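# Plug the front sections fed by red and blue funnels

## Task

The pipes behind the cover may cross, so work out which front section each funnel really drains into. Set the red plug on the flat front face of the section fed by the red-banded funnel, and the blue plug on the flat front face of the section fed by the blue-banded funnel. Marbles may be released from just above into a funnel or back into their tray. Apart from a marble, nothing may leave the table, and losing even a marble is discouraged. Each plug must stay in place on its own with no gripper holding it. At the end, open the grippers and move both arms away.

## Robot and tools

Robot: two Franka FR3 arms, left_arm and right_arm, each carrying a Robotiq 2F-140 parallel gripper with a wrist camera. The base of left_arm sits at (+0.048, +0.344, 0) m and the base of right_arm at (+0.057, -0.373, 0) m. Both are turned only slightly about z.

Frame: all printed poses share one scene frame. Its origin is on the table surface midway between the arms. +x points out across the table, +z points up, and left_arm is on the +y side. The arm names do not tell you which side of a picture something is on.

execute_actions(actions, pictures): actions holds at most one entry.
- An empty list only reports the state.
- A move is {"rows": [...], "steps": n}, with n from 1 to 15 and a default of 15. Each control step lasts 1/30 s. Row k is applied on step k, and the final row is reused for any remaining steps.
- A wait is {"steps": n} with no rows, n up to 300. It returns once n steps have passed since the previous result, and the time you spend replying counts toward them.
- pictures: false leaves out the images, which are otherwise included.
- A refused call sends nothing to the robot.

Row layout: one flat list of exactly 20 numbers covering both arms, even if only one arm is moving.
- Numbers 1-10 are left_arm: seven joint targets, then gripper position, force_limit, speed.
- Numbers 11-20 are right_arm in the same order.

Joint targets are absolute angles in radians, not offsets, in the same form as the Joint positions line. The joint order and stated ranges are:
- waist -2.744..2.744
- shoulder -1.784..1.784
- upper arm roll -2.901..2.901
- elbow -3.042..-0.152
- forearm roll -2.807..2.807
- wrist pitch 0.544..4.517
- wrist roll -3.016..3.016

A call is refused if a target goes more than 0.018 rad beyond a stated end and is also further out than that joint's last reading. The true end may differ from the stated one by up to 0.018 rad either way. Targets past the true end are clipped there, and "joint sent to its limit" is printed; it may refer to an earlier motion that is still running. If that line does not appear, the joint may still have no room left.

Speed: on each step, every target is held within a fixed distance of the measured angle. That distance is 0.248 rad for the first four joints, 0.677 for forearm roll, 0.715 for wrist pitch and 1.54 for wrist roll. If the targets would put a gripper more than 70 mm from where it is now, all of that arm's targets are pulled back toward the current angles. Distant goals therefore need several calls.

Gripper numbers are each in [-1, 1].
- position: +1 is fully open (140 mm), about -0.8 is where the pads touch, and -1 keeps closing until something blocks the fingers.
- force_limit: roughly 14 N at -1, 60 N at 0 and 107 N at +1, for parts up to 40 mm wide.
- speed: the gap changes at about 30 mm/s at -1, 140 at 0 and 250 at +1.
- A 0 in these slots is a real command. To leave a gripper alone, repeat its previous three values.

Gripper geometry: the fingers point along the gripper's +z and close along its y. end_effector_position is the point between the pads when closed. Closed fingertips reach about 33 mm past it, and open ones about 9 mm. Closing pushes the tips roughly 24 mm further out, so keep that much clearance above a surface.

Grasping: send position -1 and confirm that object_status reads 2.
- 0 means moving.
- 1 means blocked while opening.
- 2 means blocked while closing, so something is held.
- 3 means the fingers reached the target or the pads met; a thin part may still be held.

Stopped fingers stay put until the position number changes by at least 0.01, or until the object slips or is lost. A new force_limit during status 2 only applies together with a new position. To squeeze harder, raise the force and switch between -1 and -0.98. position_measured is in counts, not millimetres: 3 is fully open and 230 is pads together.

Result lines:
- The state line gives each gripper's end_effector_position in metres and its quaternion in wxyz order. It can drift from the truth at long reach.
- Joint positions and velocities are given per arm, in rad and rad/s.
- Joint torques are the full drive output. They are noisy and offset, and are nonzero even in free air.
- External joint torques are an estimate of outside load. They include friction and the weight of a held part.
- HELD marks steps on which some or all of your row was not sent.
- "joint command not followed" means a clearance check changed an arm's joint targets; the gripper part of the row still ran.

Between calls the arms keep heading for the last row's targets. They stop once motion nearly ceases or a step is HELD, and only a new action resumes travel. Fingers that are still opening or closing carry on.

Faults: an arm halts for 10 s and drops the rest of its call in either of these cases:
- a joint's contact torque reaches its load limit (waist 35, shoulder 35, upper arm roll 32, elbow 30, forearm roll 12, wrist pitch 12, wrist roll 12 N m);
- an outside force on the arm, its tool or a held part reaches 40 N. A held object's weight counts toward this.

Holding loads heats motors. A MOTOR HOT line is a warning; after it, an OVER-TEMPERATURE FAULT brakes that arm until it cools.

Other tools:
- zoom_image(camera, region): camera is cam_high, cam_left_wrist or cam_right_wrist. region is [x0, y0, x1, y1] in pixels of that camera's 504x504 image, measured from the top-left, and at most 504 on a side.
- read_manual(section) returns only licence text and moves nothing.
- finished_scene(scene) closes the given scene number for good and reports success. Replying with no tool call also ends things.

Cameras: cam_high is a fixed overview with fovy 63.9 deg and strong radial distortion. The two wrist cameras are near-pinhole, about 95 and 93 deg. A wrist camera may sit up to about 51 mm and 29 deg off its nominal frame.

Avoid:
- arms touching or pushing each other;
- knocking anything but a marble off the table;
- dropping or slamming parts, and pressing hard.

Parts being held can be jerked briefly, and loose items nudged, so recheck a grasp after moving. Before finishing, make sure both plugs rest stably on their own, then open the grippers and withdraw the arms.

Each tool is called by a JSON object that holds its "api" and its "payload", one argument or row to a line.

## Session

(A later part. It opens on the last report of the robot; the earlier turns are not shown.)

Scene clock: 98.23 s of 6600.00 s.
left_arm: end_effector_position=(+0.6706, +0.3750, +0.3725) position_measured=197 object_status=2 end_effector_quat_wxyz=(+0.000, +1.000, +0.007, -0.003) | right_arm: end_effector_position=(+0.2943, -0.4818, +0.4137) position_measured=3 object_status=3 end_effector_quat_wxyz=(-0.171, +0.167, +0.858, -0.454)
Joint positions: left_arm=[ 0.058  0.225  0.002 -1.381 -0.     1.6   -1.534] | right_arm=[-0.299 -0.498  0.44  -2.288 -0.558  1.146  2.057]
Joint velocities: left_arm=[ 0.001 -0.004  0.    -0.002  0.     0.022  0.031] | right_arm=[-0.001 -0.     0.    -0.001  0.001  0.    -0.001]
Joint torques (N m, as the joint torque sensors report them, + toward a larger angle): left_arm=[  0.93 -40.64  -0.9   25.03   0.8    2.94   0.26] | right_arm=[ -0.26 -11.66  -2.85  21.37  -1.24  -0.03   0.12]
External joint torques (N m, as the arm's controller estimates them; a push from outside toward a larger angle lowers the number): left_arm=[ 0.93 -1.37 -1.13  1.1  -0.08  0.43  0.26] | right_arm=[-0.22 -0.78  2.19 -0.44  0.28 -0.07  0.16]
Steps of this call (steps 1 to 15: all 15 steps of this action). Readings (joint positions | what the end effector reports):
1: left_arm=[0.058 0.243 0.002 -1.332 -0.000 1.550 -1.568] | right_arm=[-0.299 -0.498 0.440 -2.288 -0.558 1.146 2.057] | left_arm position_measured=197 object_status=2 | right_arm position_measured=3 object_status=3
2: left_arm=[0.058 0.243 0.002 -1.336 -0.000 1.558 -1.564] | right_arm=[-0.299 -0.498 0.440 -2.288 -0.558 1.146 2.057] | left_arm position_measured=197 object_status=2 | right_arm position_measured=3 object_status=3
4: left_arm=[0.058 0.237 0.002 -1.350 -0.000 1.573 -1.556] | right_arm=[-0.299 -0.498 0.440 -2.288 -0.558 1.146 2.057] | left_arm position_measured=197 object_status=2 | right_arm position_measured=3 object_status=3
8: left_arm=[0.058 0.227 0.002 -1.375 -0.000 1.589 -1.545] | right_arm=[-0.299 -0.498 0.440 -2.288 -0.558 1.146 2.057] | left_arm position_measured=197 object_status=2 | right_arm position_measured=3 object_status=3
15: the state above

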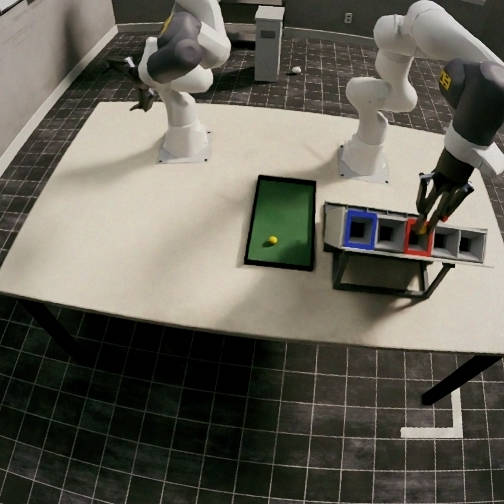

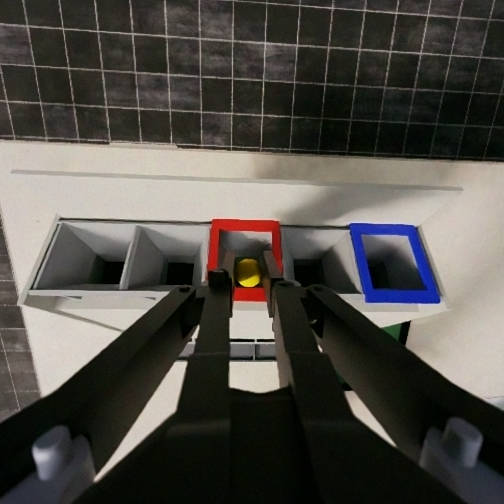

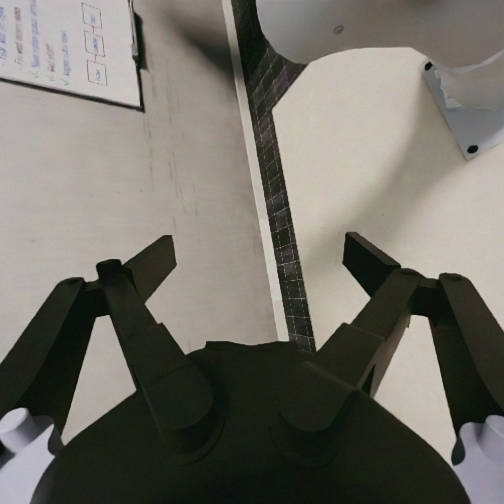

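{"api": "execute_actions", "payload": {
  "actions": [
    {"rows":[[0.06,0.222,0,-1.382,0,1.606,-1.521,-0.2,-0.6,0,-0.3,-0.5,0.442,-2.287,-0.557,1.144,2.057,1,0,0]],"steps":10}
  ],
  "pictures": false
}}

{"api": "execute_actions", "payload": {
  "actions": [
    {"rows":[[0.06,0.17,0,-1.39,0,1.58,-1.521,-0.2,-0.6,0,-0.3,-0.5,0.442,-2.287,-0.557,1.144,2.057,1,0,0],[0.06,0.12,0,-1.42,0,1.55,-1.521,-0.2,-0.6,0,-0.3,-0.5,0.442,-2.287,-0.557,1.144,2.057,1,0,0],[0.06,0.06,0,-1.46,0,1.52,-1.521,-0.2,-0.6,0,-0.3,-0.5,0.442,-2.287,-0.557,1.144,2.057,1,0,0],[0.06,0,0,-1.5,0,1.5,-1.521,-0.2,-0.6,0,-0.3,-0.5,0.442,-2.287,-0.557,1.144,2.057,1,0,0],[0.08,-0.06,0,-1.55,0,1.5,-1.5,-0.2,-0.6,0,-0.3,-0.5,0.442,-2.287,-0.557,1.144,2.057,1,0,0],[0.1,-0.12,0,-1.6,0,1.5,-1.48,-0.2,-0.6,0,-0.3,-0.5,0.442,-2.287,-0.557,1.144,2.057,1,0,0],[0.13,-0.18,0,-1.65,0,1.5,-1.45,-0.2,-0.6,0,-0.3,-0.5,0.442,-2.287,-0.557,1.144,2.057,1,0,0],[0.17,-0.24,0,-1.7,0,1.5,-1.41,-0.2,-0.6,0,-0.3,-0.5,0.442,-2.287,-0.557,1.144,2.057,1,0,0],[0.21,-0.3,0,-1.76,0,1.5,-1.37,-0.2,-0.6,0,-0.3,-0.5,0.442,-2.287,-0.557,1.144,2.057,1,0,0],[0.25,-0.36,0,-1.82,0,1.5,-1.33,-0.2,-0.6,0,-0.3,-0.5,0.442,-2.287,-0.557,1.144,2.057,1,0,0],[0.3,-0.42,0,-1.9,0,1.5,-1.28,-0.2,-0.6,0,-0.3,-0.5,0.442,-2.287,-0.557,1.144,2.057,1,0,0],[0.35,-0.48,0,-2.0,0,1.55,-1.23,-0.2,-0.6,0,-0.3,-0.5,0.442,-2.287,-0.557,1.144,2.057,1,0,0],[0.4,-0.54,0,-2.1,0,1.6,-1.18,-0.2,-0.6,0,-0.3,-0.5,0.442,-2.287,-0.557,1.144,2.057,1,0,0],[0.45,-0.6,0,-2.2,0,1.65,-1.13,-0.2,-0.6,0,-0.3,-0.5,0.442,-2.287,-0.557,1.144,2.057,1,0,0]],"steps":15}
  ],
  "pictures": false
}}

{"api": "execute_actions", "payload": {
  "actions": [
    {"rows":[[0.5,-0.68,0,-2.35,0,1.75,-1.07,-0.1,-0.6,0,-0.3,-0.5,0.442,-2.287,-0.557,1.144,2.057,1,0,0],[0.565,-0.77,0,-2.5,0,1.85,-1.014,-0.1,-0.6,0,-0.3,-0.5,0.442,-2.287,-0.557,1.144,2.057,1,0,0],[0.565,-0.77,0,-2.66,0,1.89,-1.014,-0.1,-0.6,0,-0.3,-0.5,0.442,-2.287,-0.557,1.144,2.057,1,0,0]],"steps":15}
  ],
  "pictures": false
}}

{"api": "execute_actions", "payload": {
  "actions": [
    {"steps":20}
  ]
}}

Scene clock: 123.43 s of 6600.00 s.
left_arm: end_effector_position=(+0.6716, +0.3749, +0.3730) position_measured=154 object_status=0 end_effector_quat_wxyz=(+0.000, +1.000, +0.002, -0.001) | right_arm: end_effector_position=(+0.2943, -0.4818, +0.4137) position_measured=3 object_status=3 end_effector_quat_wxyz=(-0.171, +0.167, +0.858, -0.454)
Joint positions: left_arm=[ 0.058  0.225  0.001 -1.381 -0.     1.603 -1.525] | right_arm=[-0.299 -0.498  0.44  -2.288 -0.558  1.146  2.057]
Joint velocities: left_arm=[ 0.001 -0.    -0.    -0.001  0.    -0.001 -0.   ] | right_arm=[ 0.     0.001 -0.    -0.002  0.     0.     0.001]
Joint torques (N m, as the joint torque sensors report them, + toward a larger angle): left_arm=[  0.86 -40.73  -0.85  25.16   0.87   2.93   0.45] | right_arm=[ -0.43 -11.2   -2.1   22.15  -1.27  -0.18   0.14]
External joint torques (N m, as the arm's controller estimates them; a push from outside toward a larger angle lowers the number): left_arm=[ 0.79 -1.62 -1.14  1.31 -0.01  0.41  0.45] | right_arm=[-0.42 -0.46  2.89  0.38  0.24 -0.23  0.18]
Steps of this call (steps 1 to 15: the robot went on to your last target; steps 16 to 90: nothing new was sent; then 21.87 s passed at rest; steps 91 to 100: all 10 steps of this action). Readings (joint positions | what the end effector reports):
91: left_arm=[0.058 0.225 0.001 -1.381 -0.000 1.603 -1.525] | right_arm=[-0.299 -0.498 0.440 -2.288 -0.558 1.146 2.057] | left_arm position_measured=197 object_status=0 | right_arm position_measured=3 object_status=3
92: left_arm=[0.058 0.225 0.001 -1.381 -0.000 1.603 -1.525] | right_arm=[-0.299 -0.498 0.440 -2.288 -0.558 1.146 2.057] | left_arm position_measured=195 object_status=0 | right_arm position_measured=3 object_status=3
94: left_arm=[0.058 0.225 0.001 -1.381 -0.000 1.603 -1.525] | right_arm=[-0.299 -0.498 0.440 -2.288 -0.558 1.146 2.057] | left_arm position_measured=175 object_status=0 | right_arm position_measured=3 object_status=3
98: left_arm=[0.058 0.225 0.001 -1.381 -0.000 1.603 -1.525] | right_arm=[-0.299 -0.498 0.440 -2.288 -0.558 1.146 2.057] | left_arm position_measured=154 object_status=0 | right_arm position_measured=3 object_status=3
100: the state above

Scene clock: 123.93 s of 6600.00 s.
left_arm: end_effector_position=(+0.4563, +0.4802, +0.4676) position_measured=154 object_status=3 end_effector_quat_wxyz=(-0.013, +0.996, +0.073, +0.049) | right_arm: end_effector_position=(+0.2943, -0.4818, +0.4137) position_measured=3 object_status=3 end_effector_quat_wxyz=(-0.171, +0.167, +0.858, -0.454)
Joint positions: left_arm=[ 0.334 -0.447 -0.002 -1.914 -0.     1.568 -1.395] | right_arm=[-0.299 -0.498  0.44  -2.288 -0.558  1.146  2.057]
Joint velocities: left_arm=[ 1.166 -1.643  0.164 -1.762  0.001  0.323  0.692] | right_arm=[ 0.001  0.    -0.001 -0.    -0.001  0.     0.   ]
Joint torques (N m, as the joint torque sensors report them, + toward a larger angle): left_arm=[-4.37 -3.48 -8.19 25.49  0.83  4.36  0.43] | right_arm=[ -0.6  -11.93  -2.9   21.58  -1.29  -0.15   0.18]
External joint torques (N m, as the arm's controller estimates them; a push from outside toward a larger angle lowers the number): left_arm=[ 1.78 -1.34  0.01  0.07  0.46  0.42  0.41] | right_arm=[-0.62 -1.04  2.09 -0.26  0.23 -0.19  0.23]
Steps of this call (steps 1 to 15: all 15 steps of this action). Readings (joint positions | what the end effector reports):
1: left_arm=[0.058 0.218 0.001 -1.387 -0.000 1.600 -1.525] | right_arm=[-0.299 -0.498 0.440 -2.288 -0.558 1.146 2.057] | left_arm position_measured=154 object_status=0 | right_arm position_measured=3 object_status=3
2: left_arm=[0.058 0.200 0.001 -1.402 -0.000 1.592 -1.525] | right_arm=[-0.299 -0.498 0.440 -2.288 -0.558 1.146 2.057] | left_arm position_measured=154 object_status=0 | right_arm position_measured=3 object_status=3
4: left_arm=[0.058 0.129 0.001 -1.450 -0.000 1.567 -1.525] | right_arm=[-0.299 -0.498 0.440 -2.288 -0.558 1.146 2.057] | left_arm position_measured=154 object_status=3 | right_arm position_measured=3 object_status=3
8: left_arm=[0.098 -0.077 -0.007 -1.581 -0.000 1.538 -1.507] | right_arm=[-0.299 -0.498 0.440 -2.288 -0.558 1.146 2.057] | left_arm position_measured=154 object_status=3 | right_arm position_measured=3 object_status=3
15: the state above

Scene clock: 124.43 s of 6600.00 s.
left_arm: end_effector_position=(+0.3104, +0.5066, +0.2552) position_measured=141 object_status=3 end_effector_quat_wxyz=(+0.009, +0.999, +0.047, -0.015) | right_arm: end_effector_position=(+0.2943, -0.4818, +0.4137) position_measured=3 object_status=3 end_effector_quat_wxyz=(-0.171, +0.167, +0.858, -0.454)
Joint positions: left_arm=[ 0.562 -0.762  0.003 -2.651  0.001  1.854 -1.112] | right_arm=[-0.299 -0.498  0.44  -2.288 -0.558  1.146  2.057]
Joint velocities: left_arm=[ 0.014 -0.008 -0.009 -0.189 -0.001  0.168  0.309] | right_arm=[-0.    -0.     0.001  0.001 -0.002 -0.001 -0.002]
Joint torques (N m, as the joint torque sensors report them, + toward a larger angle): left_arm=[ 1.61 -9.85 -2.15 29.81  0.64  3.28  0.33] | right_arm=[ -0.42 -10.51  -2.56  21.91  -1.26  -0.1    0.15]
External joint torques (N m, as the arm's controller estimates them; a push from outside toward a larger angle lowers the number): left_arm=[ 1.69 -0.45 -1.39  1.   -0.25  0.15  0.34] | right_arm=[-0.47  0.39  2.37  0.06  0.25 -0.15  0.19]
Steps of this call (steps 1 to 15: all 15 steps of this action). Readings (joint positions | what the end effector reports):
1: left_arm=[0.383 -0.513 -0.001 -1.988 -0.000 1.598 -1.364] | right_arm=[-0.299 -0.498 0.440 -2.288 -0.558 1.146 2.057] | left_arm position_measured=154 object_status=0 | right_arm position_measured=3 object_status=3
2: left_arm=[0.435 -0.582 0.001 -2.063 -0.000 1.636 -1.332] | right_arm=[-0.299 -0.498 0.440 -2.288 -0.558 1.146 2.057] | left_arm position_measured=148 object_status=0 | right_arm position_measured=3 object_status=3
4: left_arm=[0.512 -0.704 0.011 -2.209 0.000 1.720 -1.271] | right_arm=[-0.299 -0.498 0.440 -2.288 -0.558 1.146 2.057] | left_arm position_measured=141 object_status=0 | right_arm position_measured=3 object_status=3
8: left_arm=[0.549 -0.762 0.011 -2.420 0.001 1.791 -1.205] | right_arm=[-0.299 -0.498 0.440 -2.288 -0.558 1.146 2.057] | left_arm position_measured=141 object_status=0 | right_arm position_measured=3 object_status=3
15: the state above

Scene clock: 125.10 s of 6600.00 s.
left_arm: end_effector_position=(+0.3172, +0.5109, +0.2561) position_measured=141 object_status=3 end_effector_quat_wxyz=(+0.001, +1.000, +0.006, -0.002) | right_arm: end_effector_position=(+0.2943, -0.4818, +0.4137) position_measured=3 object_status=3 end_effector_quat_wxyz=(-0.171, +0.167, +0.858, -0.454)
Joint positions: left_arm=[ 0.563 -0.767  0.002 -2.659  0.001  1.887 -1.028] | right_arm=[-0.299 -0.498  0.44  -2.288 -0.558  1.146  2.057]
Joint velocities: left_arm=[ 0.     0.001 -0.001 -0.001  0.     0.003  0.034] | right_arm=[ 0.002  0.001 -0.    -0.002  0.001  0.    -0.   ]
Joint torques (N m, as the joint torque sensors report them, + toward a larger angle): left_arm=[ 1.25 -6.54 -2.29 25.03  0.6   2.86  0.32] | right_arm=[ -0.13 -12.18  -2.71  21.5   -1.36  -0.16   0.07]
External joint torques (N m, as the arm's controller estimates them; a push from outside toward a larger angle lowers the number): left_arm=[ 1.25 -0.47 -1.61  0.58 -0.2   0.33  0.32] | right_arm=[-0.16 -1.39  2.25 -0.27  0.15 -0.21  0.11]
Steps of this call (steps 1 to 20: the robot went on to your last target). Readings (joint positions | what the end effector reports):
1: left_arm=[0.562 -0.762 0.002 -2.655 0.001 1.860 -1.102] | right_arm=[-0.299 -0.498 0.440 -2.288 -0.558 1.146 2.057] | left_arm position_measured=141 object_status=3 | right_arm position_measured=3 object_status=3
2: left_arm=[0.562 -0.763 0.002 -2.658 0.001 1.864 -1.093] | right_arm=[-0.299 -0.498 0.440 -2.288 -0.558 1.146 2.057] | left_arm position_measured=141 object_status=3 | right_arm position_measured=3 object_status=3
4: left_arm=[0.563 -0.765 0.002 -2.658 0.001 1.872 -1.078] | right_arm=[-0.299 -0.498 0.440 -2.288 -0.558 1.146 2.057] | left_arm position_measured=141 object_status=3 | right_arm position_measured=3 object_status=3
8: left_arm=[0.563 -0.767 0.002 -2.659 0.001 1.880 -1.057] | right_arm=[-0.299 -0.498 0.440 -2.288 -0.558 1.146 2.057] | left_arm position_measured=141 object_status=3 | right_arm position_measured=3 object_status=3
20: the state above

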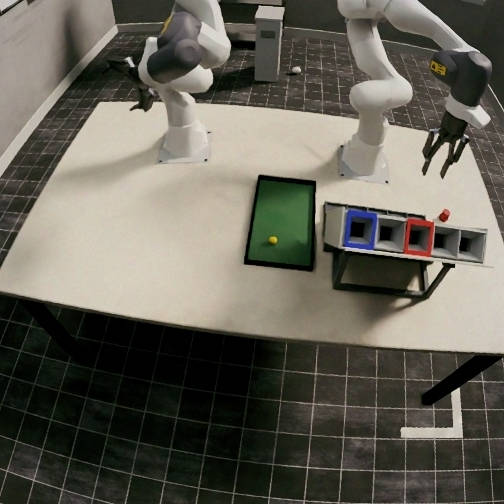

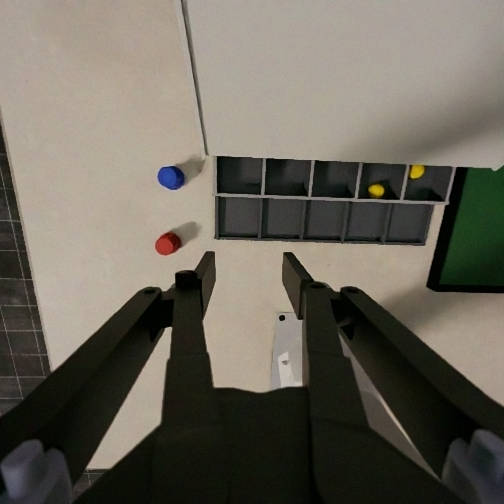

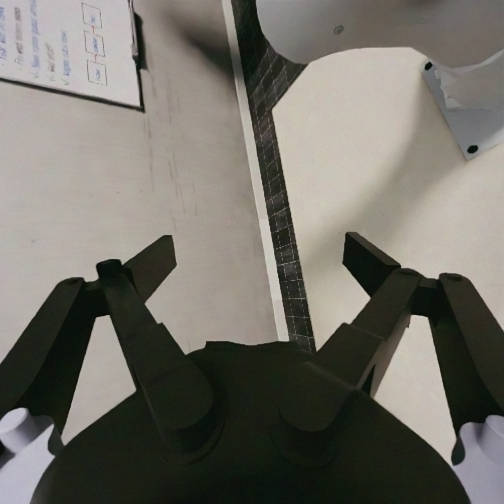

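{"api": "execute_actions", "payload": {
  "actions": [
    {"rows":[[0.63,-0.72,0,-2.66,0,2.0,-0.9,-0.1,-0.4,0,-0.3,-0.5,0.442,-2.287,-0.557,1.144,2.057,1,0,0],[0.69,-0.67,0,-2.66,0,2.08,-0.8,-0.1,-0.4,0,-0.3,-0.5,0.442,-2.287,-0.557,1.144,2.057,1,0,0],[0.75,-0.62,0,-2.66,0,2.15,-0.704,-0.1,-0.4,0,-0.3,-0.5,0.442,-2.287,-0.557,1.144,2.057,1,0,0],[0.81,-0.57,0,-2.66,0,2.2,-0.704,-0.1,-0.4,0,-0.3,-0.5,0.442,-2.287,-0.557,1.144,2.057,1,0,0],[0.85,-0.52,0,-2.66,0,2.25,-0.704,-0.1,-0.4,0,-0.3,-0.5,0.442,-2.287,-0.557,1.144,2.057,1,0,0],[0.877,-0.47,0,-2.67,0,2.3,-0.704,-0.1,-0.4,0,-0.3,-0.5,0.442,-2.287,-0.557,1.144,2.057,1,0,0],[0.877,-0.42,0,-2.68,0,2.35,-0.704,-0.1,-0.4,0,-0.3,-0.5,0.442,-2.287,-0.557,1.144,2.057,1,0,0],[0.877,-0.37,0,-2.69,0,2.378,-0.704,-0.1,-0.4,0,-0.3,-0.5,0.442,-2.287,-0.557,1.144,2.057,1,0,0],[0.877,-0.323,0,-2.698,0,2.378,-0.704,-0.1,-0.4,0,-0.3,-0.5,0.442,-2.287,-0.557,1.144,2.057,1,0,0]],"steps":15}
  ],
  "pictures": false
}}

{"api": "execute_actions", "payload": {
  "actions": [
    {"steps":18}
  ]
}}

Scene clock: 134.10 s of 6600.00 s.
left_arm: end_effector_position=(+0.2882, +0.6259, +0.1149) position_measured=141 object_status=3 end_effector_quat_wxyz=(+0.023, +0.999, +0.039, -0.021) | right_arm: end_effector_position=(+0.2943, -0.4818, +0.4137) position_measured=3 object_status=3 end_effector_quat_wxyz=(-0.171, +0.167, +0.858, -0.454)
Joint positions: left_arm=[ 0.873 -0.324  0.002 -2.703 -0.     2.316 -0.785] | right_arm=[-0.299 -0.498  0.44  -2.288 -0.558  1.146  2.057]
Joint velocities: left_arm=[ 0.028  0.043 -0.001  0.008  0.     0.346  0.255] | right_arm=[ 0.     0.001  0.001 -0.001  0.001 -0.    -0.   ]
Joint torques (N m, as the joint torque sensors report them, + toward a larger angle): left_arm=[  0.62 -18.24  -1.26  25.35   0.53   2.99   0.44] | right_arm=[ -1.56 -11.25  -2.36  21.44  -1.23  -0.03   0.17]
External joint torques (N m, as the arm's controller estimates them; a push from outside toward a larger angle lowers the number): left_arm=[ 0.94  2.16 -0.56  2.02 -0.05  0.4   0.44] | right_arm=[-1.55 -0.37  2.64 -0.38  0.29 -0.07  0.21]
Steps of this call (steps 1 to 30: the robot went on to your last target; steps 31 to 120: nothing new was sent; then 4.50 s passed at rest; steps 121 to 135: all 15 steps of this action). Readings (joint positions | what the end effector reports):
121: left_arm=[0.578 -0.760 -0.002 -2.658 0.000 1.905 -1.007] | right_arm=[-0.299 -0.498 0.440 -2.288 -0.558 1.146 2.057] | left_arm position_measured=141 object_status=3 | right_arm position_measured=3 object_status=3
122: left_arm=[0.609 -0.740 -0.005 -2.656 -0.000 1.936 -0.986] | right_arm=[-0.299 -0.498 0.440 -2.288 -0.558 1.146 2.057] | left_arm position_measured=141 object_status=3 | right_arm position_measured=3 object_status=3
124: left_arm=[0.688 -0.677 -0.006 -2.654 -0.000 2.003 -0.940] | right_arm=[-0.299 -0.498 0.440 -2.288 -0.558 1.146 2.057] | left_arm position_measured=141 object_status=3 | right_arm position_measured=3 object_status=3
128: left_arm=[0.820 -0.509 -0.000 -2.662 -0.000 2.156 -0.872] | right_arm=[-0.299 -0.498 0.440 -2.288 -0.558 1.146 2.057] | left_arm position_measured=141 object_status=3 | right_arm position_measured=3 object_status=3
135: the state above

Scene clock: 134.70 s of 6600.00 s.
left_arm: end_effector_position=(+0.3010, +0.6419, +0.1207) position_measured=141 object_status=3 end_effector_quat_wxyz=(+0.001, +1.000, +0.007, -0.000) | right_arm: end_effector_position=(+0.2943, -0.4818, +0.4137) position_measured=3 object_status=3 end_effector_quat_wxyz=(-0.171, +0.167, +0.858, -0.454)
Joint positions: left_arm=[ 0.875 -0.324  0.002 -2.699 -0.     2.374 -0.719] | right_arm=[-0.299 -0.498  0.44  -2.288 -0.558  1.146  2.057]
Joint velocities: left_arm=[-0.001  0.001 -0.    -0.001 -0.     0.01   0.037] | right_arm=[-0.001  0.001 -0.001  0.     0.001  0.    -0.   ]
Joint torques (N m, as the joint torque sensors report them, + toward a larger angle): left_arm=[  1.49 -17.33  -1.6   23.72   0.53   2.8    0.3 ] | right_arm=[ -0.6  -11.35  -2.58  21.42  -1.29  -0.07   0.18]
External joint torques (N m, as the arm's controller estimates them; a push from outside toward a larger angle lowers the number): left_arm=[ 1.53  0.45 -1.24  2.33 -0.05  0.29  0.3 ] | right_arm=[-0.61 -0.43  2.41 -0.45  0.22 -0.12  0.22]
Steps of this call (steps 1 to 18: the robot went on to your last target). Readings (joint positions | what the end effector reports):
1: left_arm=[0.874 -0.324 0.002 -2.702 -0.000 2.327 -0.777] | right_arm=[-0.299 -0.498 0.440 -2.288 -0.558 1.146 2.057] | left_arm position_measured=141 object_status=3 | right_arm position_measured=3 object_status=3
2: left_arm=[0.874 -0.324 0.002 -2.701 -0.000 2.336 -0.770] | right_arm=[-0.299 -0.498 0.440 -2.288 -0.558 1.146 2.057] | left_arm position_measured=141 object_status=3 | right_arm position_measured=3 object_status=3
4: left_arm=[0.874 -0.324 0.002 -2.700 -0.000 2.349 -0.757] | right_arm=[-0.299 -0.498 0.440 -2.288 -0.558 1.146 2.057] | left_arm position_measured=141 object_status=3 | right_arm position_measured=3 object_status=3
8: left_arm=[0.875 -0.324 0.002 -2.699 -0.000 2.364 -0.740] | right_arm=[-0.299 -0.498 0.440 -2.288 -0.558 1.146 2.057] | left_arm position_measured=141 object_status=3 | right_arm position_measured=3 object_status=3
18: the state above

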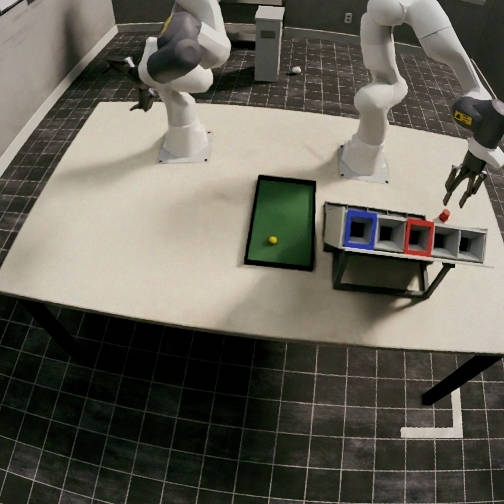

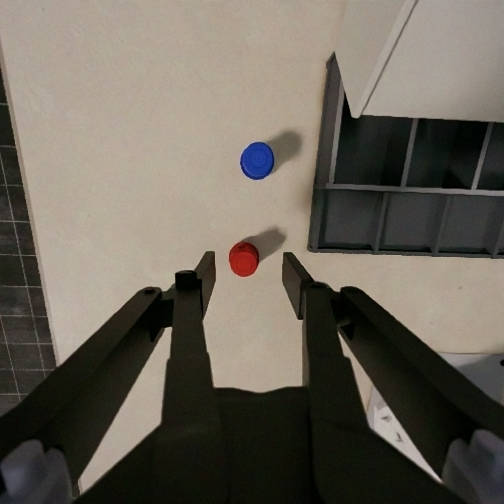

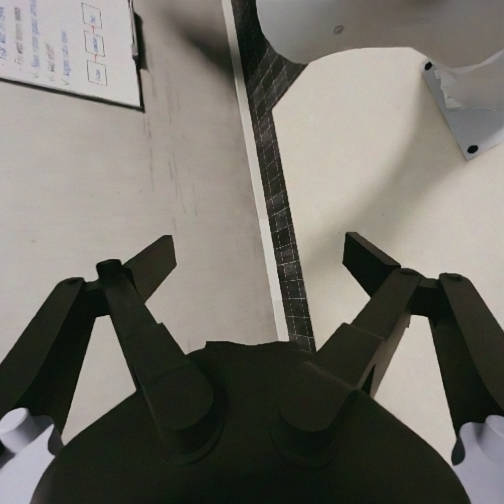

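{"api": "execute_actions", "payload": {
  "actions": [
    {"rows":[[0.888,-0.33,0,-2.705,0,2.42,-0.683,-0.1,-0.4,0,-0.3,-0.5,0.442,-2.287,-0.557,1.144,2.057,1,0,0],[0.898,-0.32,0,-2.714,0,2.46,-0.683,-0.1,-0.4,0,-0.3,-0.5,0.442,-2.287,-0.557,1.144,2.057,1,0,0],[0.898,-0.302,0,-2.72,0,2.49,-0.683,-0.1,-0.4,0,-0.3,-0.5,0.442,-2.287,-0.557,1.144,2.057,1,0,0],[0.898,-0.284,0,-2.726,0,2.515,-0.683,-0.1,-0.4,0,-0.3,-0.5,0.442,-2.287,-0.557,1.144,2.057,1,0,0],[0.898,-0.266,0,-2.732,0,2.54,-0.683,-0.1,-0.4,0,-0.3,-0.5,0.442,-2.287,-0.557,1.144,2.057,1,0,0],[0.898,-0.248,0,-2.738,0,2.565,-0.683,-0.1,-0.4,0,-0.3,-0.5,0.442,-2.287,-0.557,1.144,2.057,1,0,0],[0.898,-0.23,0,-2.743,0,2.59,-0.683,-0.1,-0.4,0,-0.3,-0.5,0.442,-2.287,-0.557,1.144,2.057,1,0,0],[0.898,-0.212,0,-2.748,0,2.61,-0.683,-0.1,-0.4,0,-0.3,-0.5,0.442,-2.287,-0.557,1.144,2.057,1,0,0],[0.898,-0.194,0,-2.753,0,2.63,-0.683,-0.1,-0.4,0,-0.3,-0.5,0.442,-2.287,-0.557,1.144,2.057,1,0,0],[0.898,-0.175,0,-2.758,0,2.64,-0.683,-0.1,-0.4,0,-0.3,-0.5,0.442,-2.287,-0.557,1.144,2.057,1,0,0],[0.898,-0.156,0,-2.762,0,2.64,-0.683,-0.1,-0.4,0,-0.3,-0.5,0.442,-2.287,-0.557,1.144,2.057,1,0,0],[0.898,-0.156,0,-2.762,0,2.61,-0.683,-0.1,-0.4,0,-0.3,-0.5,0.442,-2.287,-0.557,1.144,2.057,1,0,0]],"steps":15}
  ],
  "pictures": false
}}

{"api": "execute_actions", "payload": {
  "actions": [
    {"steps":8}
  ],
  "pictures": false
}}

{"api": "execute_actions", "payload": {
  "actions": [
    {"rows":[[0.898,-0.156,0,-2.762,0,2.61,-0.683,-1,-0.4,-0.3,-0.3,-0.5,0.442,-2.287,-0.557,1.144,2.057,1,0,0]],"steps":15}
  ]
}}

Scene clock: 145.37 s of 6600.00 s.
left_arm: end_effector_position=(+0.2896, +0.6401, +0.0512) position_measured=141 object_status=3 end_effector_quat_wxyz=(+0.006, +1.000, +0.003, -0.005) | right_arm: end_effector_position=(+0.2943, -0.4818, +0.4137) position_measured=3 object_status=3 end_effector_quat_wxyz=(-0.170, +0.167, +0.858, -0.454)
Joint positions: left_arm=[ 0.896 -0.16   0.    -2.763 -0.     2.587 -0.691] | right_arm=[-0.299 -0.498  0.44  -2.288 -0.558  1.146  2.057]
Joint velocities: left_arm=[ 0.     0.084 -0.001 -0.026 -0.001  0.102  0.013] | right_arm=[ 0.001 -0.001 -0.001  0.     0.    -0.     0.001]
Joint torques (N m, as the joint torque sensors report them, + toward a larger angle): left_arm=[  1.37 -21.63  -0.92  21.62   0.41   3.36   0.27] | right_arm=[ -0.35 -11.48  -2.41  21.38  -1.36  -0.1    0.15]
External joint torques (N m, as the arm's controller estimates them; a push from outside toward a larger angle lowers the number): left_arm=[ 1.37  2.15 -0.77  0.79 -0.02  0.4   0.27] | right_arm=[-0.36 -0.6   2.59 -0.47  0.15 -0.15  0.19]
Steps of this call (steps 1 to 30: the robot went on to your last target; steps 31 to 90: nothing new was sent; then 7.17 s passed at rest; steps 91 to 105: all 15 steps of this action). Readings (joint positions | what the end effector reports):
91: left_arm=[0.877 -0.324 0.001 -2.701 -0.000 2.382 -0.706] | right_arm=[-0.299 -0.498 0.440 -2.288 -0.558 1.146 2.057] | left_arm position_measured=141 object_status=3 | right_arm position_measured=3 object_status=3
92: left_arm=[0.882 -0.324 -0.000 -2.704 -0.000 2.395 -0.704] | right_arm=[-0.299 -0.498 0.440 -2.288 -0.558 1.146 2.057] | left_arm position_measured=141 object_status=3 | right_arm position_measured=3 object_status=3
94: left_arm=[0.890 -0.313 0.000 -2.711 -0.000 2.431 -0.701] | right_arm=[-0.299 -0.498 0.440 -2.288 -0.558 1.146 2.057] | left_arm position_measured=141 object_status=3 | right_arm position_measured=3 object_status=3
98: left_arm=[0.895 -0.252 0.000 -2.733 -0.000 2.512 -0.696] | right_arm=[-0.299 -0.498 0.440 -2.288 -0.558 1.146 2.057] | left_arm position_measured=141 object_status=3 | right_arm position_measured=3 object_status=3
105: the state above

Scene clock: 145.63 s of 6600.00 s.
left_arm: end_effector_position=(+0.2922, +0.6433, +0.0515) position_measured=141 object_status=3 end_effector_quat_wxyz=(+0.001, +1.000, +0.002, -0.001) | right_arm: end_effector_position=(+0.2943, -0.4818, +0.4137) position_measured=3 object_status=3 end_effector_quat_wxyz=(-0.170, +0.167, +0.858, -0.454)
Joint positions: left_arm=[ 0.896 -0.158  0.    -2.763 -0.     2.603 -0.689] | right_arm=[-0.299 -0.498  0.44  -2.288 -0.558  1.146  2.057]
Joint velocities: left_arm=[ 0.002 -0.    -0.     0.001  0.001  0.026  0.007] | right_arm=[ 0.     0.001  0.     0.001 -0.001 -0.001 -0.001]
Joint torques (N m, as the joint torque sensors report them, + toward a larger angle): left_arm=[  2.45 -19.08   0.02  20.6    0.32   2.87   0.34] | right_arm=[ -0.04 -12.02  -2.16  21.62  -1.21  -0.08   0.14]
External joint torques (N m, as the arm's controller estimates them; a push from outside toward a larger angle lowers the number): left_arm=[ 2.44  1.6   0.16  2.18 -0.1   0.35  0.34] | right_arm=[-0.04 -1.19  2.84 -0.17  0.3  -0.13  0.18]
Steps of this call (steps 1 to 8: the robot went on to your last target). Readings (joint positions | what the end effector reports):
1: left_arm=[0.896 -0.159 0.000 -2.763 -0.000 2.590 -0.691] | right_arm=[-0.299 -0.498 0.440 -2.288 -0.558 1.146 2.057] | left_arm position_measured=141 object_status=3 | right_arm position_measured=3 object_status=3
2: left_arm=[0.896 -0.158 0.000 -2.763 -0.000 2.593 -0.690] | right_arm=[-0.299 -0.498 0.440 -2.288 -0.558 1.146 2.057] | left_arm position_measured=141 object_status=3 | right_arm position_measured=3 object_status=3
4: left_arm=[0.896 -0.158 0.000 -2.763 -0.000 2.598 -0.690] | right_arm=[-0.299 -0.498 0.440 -2.288 -0.558 1.146 2.057] | left_arm position_measured=141 object_status=3 | right_arm position_measured=3 object_status=3
8: the state above

Scene clock: 146.13 s of 6600.00 s.
left_arm: end_effector_position=(+0.2930, +0.6443, +0.0519) position_measured=191 object_status=2 end_effector_quat_wxyz=(-0.001, +1.000, +0.001, +0.001) | right_arm: end_effector_position=(+0.2943, -0.4818, +0.4137) position_measured=3 object_status=3 end_effector_quat_wxyz=(-0.170, +0.167, +0.858, -0.454)
Joint positions: left_arm=[ 0.896 -0.158  0.    -2.763 -0.     2.607 -0.687] | right_arm=[-0.299 -0.498  0.44  -2.288 -0.558  1.146  2.057]
Joint velocities: left_arm=[ 0.001 -0.001 -0.     0.     0.    -0.001  0.001] | right_arm=[-0.001  0.     0.     0.    -0.     0.001  0.001]
Joint torques (N m, as the joint torque sensors report them, + toward a larger angle): left_arm=[  1.29 -19.22  -0.09  21.14   0.43   3.05   0.34] | right_arm=[ -0.54 -11.42  -2.64  21.1   -1.19  -0.1    0.16]
External joint torques (N m, as the arm's controller estimates them; a push from outside toward a larger angle lowers the number): left_arm=[1.22 1.47 0.   2.72 0.01 0.52 0.34] | right_arm=[-0.51 -0.5   2.4  -0.79  0.33 -0.14  0.2 ]
Steps of this call (steps 1 to 15: all 15 steps of this action). Readings (joint positions | what the end effector reports):
1: left_arm=[0.896 -0.158 0.000 -2.763 -0.000 2.604 -0.688] | right_arm=[-0.299 -0.498 0.440 -2.288 -0.558 1.146 2.057] | left_arm position_measured=141 object_status=0 | right_arm position_measured=3 object_status=3
2: left_arm=[0.896 -0.158 0.000 -2.763 -0.000 2.605 -0.688] | right_arm=[-0.299 -0.498 0.440 -2.288 -0.558 1.146 2.057] | left_arm position_measured=146 object_status=0 | right_arm position_measured=3 object_status=3
4: left_arm=[0.896 -0.158 0.000 -2.763 -0.000 2.605 -0.688] | right_arm=[-0.299 -0.498 0.440 -2.288 -0.558 1.146 2.057] | left_arm position_measured=158 object_status=0 | right_arm position_measured=3 object_status=3
8: left_arm=[0.896 -0.158 0.000 -2.763 -0.000 2.607 -0.688] | right_arm=[-0.299 -0.498 0.440 -2.288 -0.558 1.146 2.057] | left_arm position_measured=181 object_status=0 | right_arm position_measured=3 object_status=3
15: the state above

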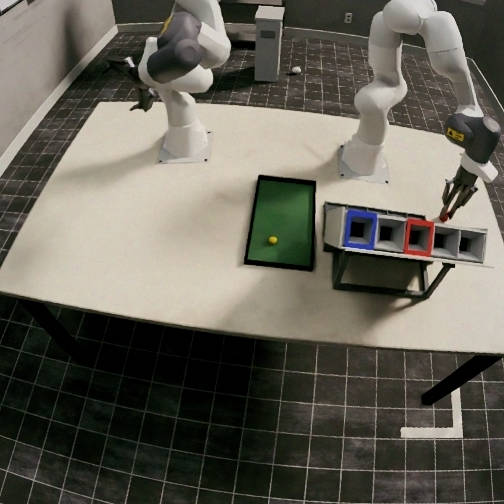

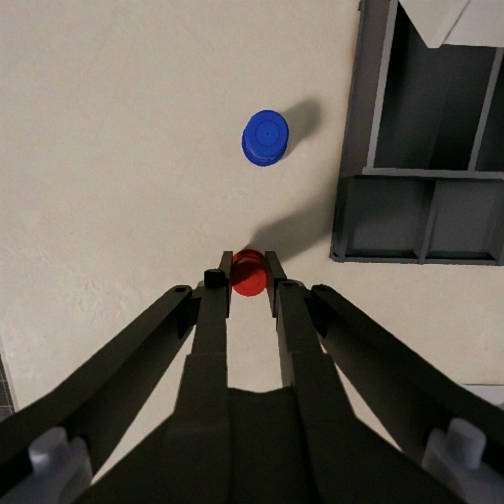

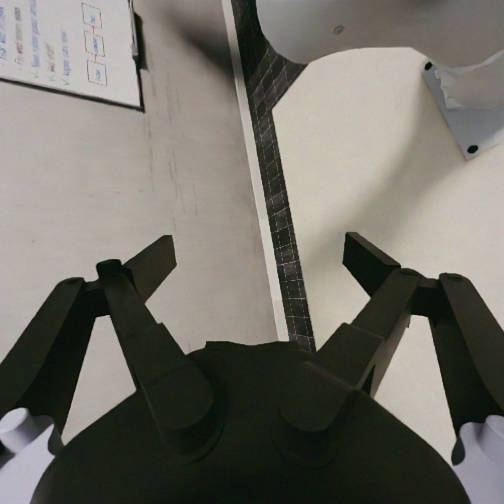

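{"api": "execute_actions", "payload": {
  "actions": [
    {"rows":[[0.898,-0.175,0,-2.758,0,2.53,-0.683,-1,-0.4,-0.3,-0.3,-0.5,0.442,-2.287,-0.557,1.144,2.057,1,0,0],[0.898,-0.2,0,-2.752,0,2.49,-0.683,-1,-0.4,-0.3,-0.3,-0.5,0.442,-2.287,-0.557,1.144,2.057,1,0,0],[0.898,-0.23,0,-2.744,0,2.45,-0.683,-1,-0.4,-0.3,-0.3,-0.5,0.442,-2.287,-0.557,1.144,2.057,1,0,0],[0.898,-0.26,0,-2.736,0,2.41,-0.683,-1,-0.4,-0.3,-0.3,-0.5,0.442,-2.287,-0.557,1.144,2.057,1,0,0],[0.898,-0.3,0,-2.73,0,2.37,-0.683,-1,-0.4,-0.3,-0.3,-0.5,0.442,-2.287,-0.557,1.144,2.057,1,0,0],[0.898,-0.34,0,-2.73,0,2.33,-0.683,-1,-0.4,-0.3,-0.3,-0.5,0.442,-2.287,-0.557,1.144,2.057,1,0,0],[0.898,-0.38,0,-2.74,0,2.3,-0.75,-1,-0.4,-0.3,-0.3,-0.5,0.442,-2.287,-0.557,1.144,2.057,1,0,0],[0.898,-0.42,0,-2.76,0,2.27,-0.85,-1,-0.4,-0.3,-0.3,-0.5,0.442,-2.287,-0.557,1.144,2.057,1,0,0],[0.88,-0.46,0,-2.78,0,2.26,-0.95,-1,-0.4,-0.3,-0.3,-0.5,0.442,-2.287,-0.557,1.144,2.057,1,0,0],[0.85,-0.5,0,-2.8,0,2.25,-1.05,-1,-0.4,-0.3,-0.3,-0.5,0.442,-2.287,-0.557,1.144,2.057,1,0,0],[0.81,-0.54,0,-2.825,0,2.25,-1.15,-1,-0.4,-0.3,-0.3,-0.5,0.442,-2.287,-0.557,1.144,2.057,1,0,0],[0.76,-0.58,0,-2.85,0,2.25,-1.25,-1,-0.4,-0.3,-0.3,-0.5,0.442,-2.287,-0.557,1.144,2.057,1,0,0],[0.7,-0.62,0,-2.875,0,2.25,-1.35,-1,-0.4,-0.3,-0.3,-0.5,0.442,-2.287,-0.557,1.144,2.057,1,0,0],[0.64,-0.65,0,-2.9,0,2.25,-1.45,-1,-0.4,-0.3,-0.3,-0.5,0.442,-2.287,-0.557,1.144,2.057,1,0,0],[0.58,-0.66,0,-2.91,0,2.25,-1.55,-1,-0.4,-0.3,-0.3,-0.5,0.442,-2.287,-0.557,1.144,2.057,1,0,0]]}
  ],
  "pictures": false
}}

{"api": "execute_actions", "payload": {
  "actions": [
    {"rows":[[0.5,-0.66,0,-2.91,0,2.25,-1.65,-1,-0.4,-0.3,-0.3,-0.5,0.442,-2.287,-0.557,1.144,2.057,1,0,0],[0.42,-0.66,0,-2.91,0,2.25,-1.75,-1,-0.4,-0.3,-0.3,-0.5,0.442,-2.287,-0.557,1.144,2.057,1,0,0],[0.34,-0.66,0,-2.91,0,2.25,-1.85,-1,-0.4,-0.3,-0.3,-0.5,0.442,-2.287,-0.557,1.144,2.057,1,0,0],[0.26,-0.66,0,-2.91,0,2.25,-1.962,-1,-0.4,-0.3,-0.3,-0.5,0.442,-2.287,-0.557,1.144,2.057,1,0,0],[0.18,-0.66,0,-2.91,0,2.25,-1.962,-1,-0.4,-0.3,-0.3,-0.5,0.442,-2.287,-0.557,1.144,2.057,1,0,0],[0.1,-0.66,0,-2.91,0,2.25,-1.962,-1,-0.4,-0.3,-0.3,-0.5,0.442,-2.287,-0.557,1.144,2.057,1,0,0],[0.02,-0.66,0,-2.91,0,2.25,-1.962,-1,-0.4,-0.3,-0.3,-0.5,0.442,-2.287,-0.557,1.144,2.057,1,0,0],[-0.06,-0.66,0,-2.91,0,2.25,-1.962,-1,-0.4,-0.3,-0.3,-0.5,0.442,-2.287,-0.557,1.144,2.057,1,0,0],[-0.14,-0.66,0,-2.91,0,2.25,-1.962,-1,-0.4,-0.3,-0.3,-0.5,0.442,-2.287,-0.557,1.144,2.057,1,0,0],[-0.22,-0.66,0,-2.91,0,2.25,-1.962,-1,-0.4,-0.3,-0.3,-0.5,0.442,-2.287,-0.557,1.144,2.057,1,0,0],[-0.3,-0.66,0,-2.91,0,2.27,-1.962,-1,-0.4,-0.3,-0.3,-0.5,0.442,-2.287,-0.557,1.144,2.057,1,0,0],[-0.35,-0.64,0,-2.92,0,2.3,-1.962,-1,-0.4,-0.3,-0.3,-0.5,0.442,-2.287,-0.557,1.144,2.057,1,0,0],[-0.381,-0.609,0,-2.928,0,2.322,-1.962,-1,-0.4,-0.3,-0.3,-0.5,0.442,-2.287,-0.557,1.144,2.057,1,0,0]],"steps":15}
  ],
  "pictures": false
}}

{"api": "execute_actions", "payload": {
  "actions": [
    {"steps":22}
  ]
}}

Scene clock: 165.67 s of 6600.00 s.
left_arm: end_effector_position=(+0.3078, +0.5567, +0.1442) position_measured=191 object_status=2 end_effector_quat_wxyz=(-0.010, +0.998, +0.066, +0.015) | right_arm: end_effector_position=(+0.2943, -0.4818, +0.4137) position_measured=3 object_status=3 end_effector_quat_wxyz=(-0.170, +0.167, +0.858, -0.454)
Joint positions: left_arm=[ 0.694 -0.606  0.003 -2.866 -0.     2.295 -1.016] | right_arm=[-0.299 -0.498  0.44  -2.288 -0.558  1.146  2.057]
Joint velocities: left_arm=[-1.486 -0.792 -0.118 -0.529 -0.    -0.258 -1.752] | right_arm=[ 0.    -0.    -0.001  0.    -0.    -0.001 -0.001]
Joint torques (N m, as the joint torque sensors report them, + toward a larger angle): left_arm=[ 4.61 -3.43  2.92 24.18  0.61  2.21 -0.44] | right_arm=[ -0.87 -12.2   -3.2   21.72  -1.31  -0.02   0.08]
External joint torques (N m, as the arm's controller estimates them; a push from outside toward a larger angle lowers the number): left_arm=[-1.8  -2.1  -0.65  1.31 -0.16 -0.45 -0.43] | right_arm=[-0.89 -1.26  1.79 -0.12  0.21 -0.06  0.12]
Steps of this call (steps 1 to 15: the robot went on to your last target; steps 16 to 90: nothing new was sent; then 16.03 s passed at rest; steps 91 to 105: all 15 steps of this action). Readings (joint positions | what the end effector reports):
91: left_arm=[0.896 -0.161 0.000 -2.761 -0.000 2.595 -0.687] | right_arm=[-0.299 -0.498 0.440 -2.288 -0.558 1.146 2.057] | left_arm position_measured=191 object_status=2 | right_arm position_measured=3 object_status=3
92: left_arm=[0.896 -0.169 0.000 -2.761 -0.000 2.576 -0.687] | right_arm=[-0.299 -0.498 0.440 -2.288 -0.558 1.146 2.057] | left_arm position_measured=191 object_status=2 | right_arm position_measured=3 object_status=3
94: left_arm=[0.896 -0.203 0.000 -2.755 -0.000 2.527 -0.687] | right_arm=[-0.299 -0.498 0.440 -2.288 -0.558 1.146 2.057] | left_arm position_measured=191 object_status=2 | right_arm position_measured=3 object_status=3
98: left_arm=[0.896 -0.337 0.000 -2.744 -0.000 2.411 -0.708] | right_arm=[-0.299 -0.498 0.440 -2.288 -0.558 1.146 2.057] | left_arm position_measured=191 object_status=2 | right_arm position_measured=3 object_status=3
105: the state above

Scene clock: 166.17 s of 6600.00 s.
left_arm: end_effector_position=(+0.3450, +0.2463, +0.1277) position_measured=191 object_status=2 end_effector_quat_wxyz=(-0.001, +0.997, -0.080, +0.001) | right_arm: end_effector_position=(+0.2943, -0.4818, +0.4137) position_measured=3 object_status=3 end_effector_quat_wxyz=(-0.170, +0.167, +0.858, -0.454)
Joint positions: left_arm=[-0.306 -0.627 -0.005 -2.917 -0.     2.292 -1.73 ] | right_arm=[-0.299 -0.498  0.44  -2.288 -0.558  1.146  2.057]
Joint velocities: left_arm=[-1.061  0.248 -0.063 -0.132 -0.002  0.157 -0.755] | right_arm=[ 0.    -0.    -0.001 -0.001  0.001 -0.     0.   ]
Joint torques (N m, as the joint torque sensors report them, + toward a larger angle): left_arm=[  6.51 -10.16   5.97  23.84   0.58   3.13  -0.23] | right_arm=[ -1.43 -11.16  -2.8   21.26  -1.33  -0.07   0.06]
External joint torques (N m, as the arm's controller estimates them; a push from outside toward a larger angle lowers the number): left_arm=[-2.35  1.36 -0.05  0.58  0.11  0.48 -0.2 ] | right_arm=[-1.35 -0.27  2.3  -0.58  0.2  -0.11  0.1 ]
Steps of this call (steps 1 to 15: all 15 steps of this action). Readings (joint positions | what the end effector reports):
1: left_arm=[0.634 -0.627 0.003 -2.880 -0.000 2.288 -1.081] | right_arm=[-0.299 -0.498 0.440 -2.288 -0.558 1.146 2.057] | left_arm position_measured=191 object_status=2 | right_arm position_measured=3 object_status=3
2: left_arm=[0.569 -0.639 0.003 -2.889 -0.000 2.282 -1.147] | right_arm=[-0.299 -0.498 0.440 -2.288 -0.558 1.146 2.057] | left_arm position_measured=191 object_status=2 | right_arm position_measured=3 object_status=3
4: left_arm=[0.432 -0.650 0.001 -2.899 -0.000 2.273 -1.282] | right_arm=[-0.299 -0.498 0.440 -2.288 -0.558 1.146 2.057] | left_arm position_measured=191 object_status=2 | right_arm position_measured=3 object_status=3
8: left_arm=[0.150 -0.656 0.000 -2.905 -0.000 2.264 -1.498] | right_arm=[-0.299 -0.498 0.440 -2.288 -0.558 1.146 2.057] | left_arm position_measured=191 object_status=2 | right_arm position_measured=3 object_status=3
15: the state above

Scene clock: 166.90 s of 6600.00 s.
left_arm: end_effector_position=(+0.3374, +0.2252, +0.1210) position_measured=191 object_status=2 end_effector_quat_wxyz=(+0.000, +1.000, -0.012, +0.001) | right_arm: end_effector_position=(+0.2943, -0.4818, +0.4137) position_measured=3 object_status=3 end_effector_quat_wxyz=(-0.170, +0.167, +0.858, -0.454)
Joint positions: left_arm=[-0.379 -0.611 -0.002 -2.927 -0.     2.319 -1.938] | right_arm=[-0.299 -0.498  0.44  -2.288 -0.558  1.146  2.057]
Joint velocities: left_arm=[-0.001 -0.    -0.002  0.001 -0.001  0.002 -0.07 ] | right_arm=[-0.     0.    -0.     0.001 -0.     0.    -0.   ]
Joint torques (N m, as the joint torque sensors report them, + toward a larger angle): left_arm=[-1.23 -6.61  0.58 23.6   0.52  2.99 -0.07] | right_arm=[ -0.51 -11.31  -2.53  21.61  -1.29  -0.18   0.12]
External joint torques (N m, as the arm's controller estimates them; a push from outside toward a larger angle lowers the number): left_arm=[-1.16  2.04  1.22  1.54 -0.14  0.47 -0.08] | right_arm=[-0.52 -0.34  2.48 -0.31  0.23 -0.24  0.16]
Steps of this call (steps 1 to 22: the robot went on to your last target). Readings (joint positions | what the end effector reports):
1: left_arm=[-0.333 -0.620 -0.006 -2.921 -0.000 2.297 -1.753] | right_arm=[-0.299 -0.498 0.440 -2.288 -0.558 1.146 2.057] | left_arm position_measured=191 object_status=2 | right_arm position_measured=3 object_status=3
2: left_arm=[-0.350 -0.616 -0.006 -2.924 -0.000 2.300 -1.774] | right_arm=[-0.299 -0.498 0.440 -2.288 -0.558 1.146 2.057] | left_arm position_measured=191 object_status=2 | right_arm position_measured=3 object_status=3
4: left_arm=[-0.368 -0.612 -0.005 -2.927 -0.000 2.306 -1.811] | right_arm=[-0.299 -0.498 0.440 -2.288 -0.558 1.146 2.057] | left_arm position_measured=191 object_status=2 | right_arm position_measured=3 object_status=3
8: left_arm=[-0.377 -0.611 -0.003 -2.927 -0.000 2.313 -1.863] | right_arm=[-0.299 -0.498 0.440 -2.288 -0.558 1.146 2.057] | left_arm position_measured=191 object_status=2 | right_arm position_measured=3 object_status=3
22: the state above

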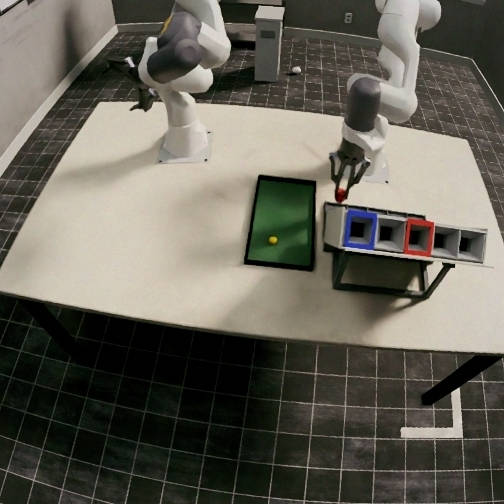

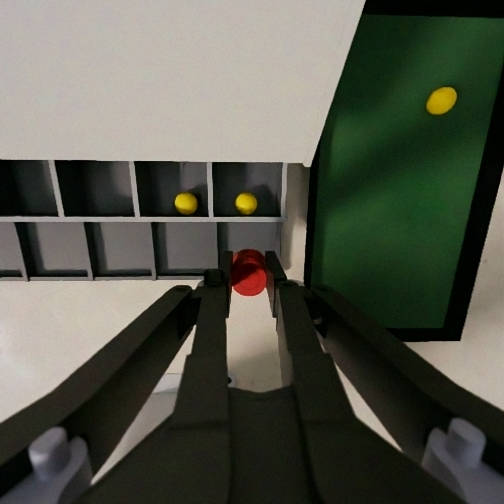

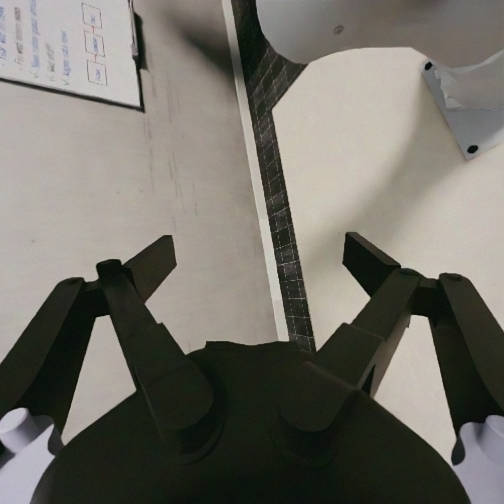

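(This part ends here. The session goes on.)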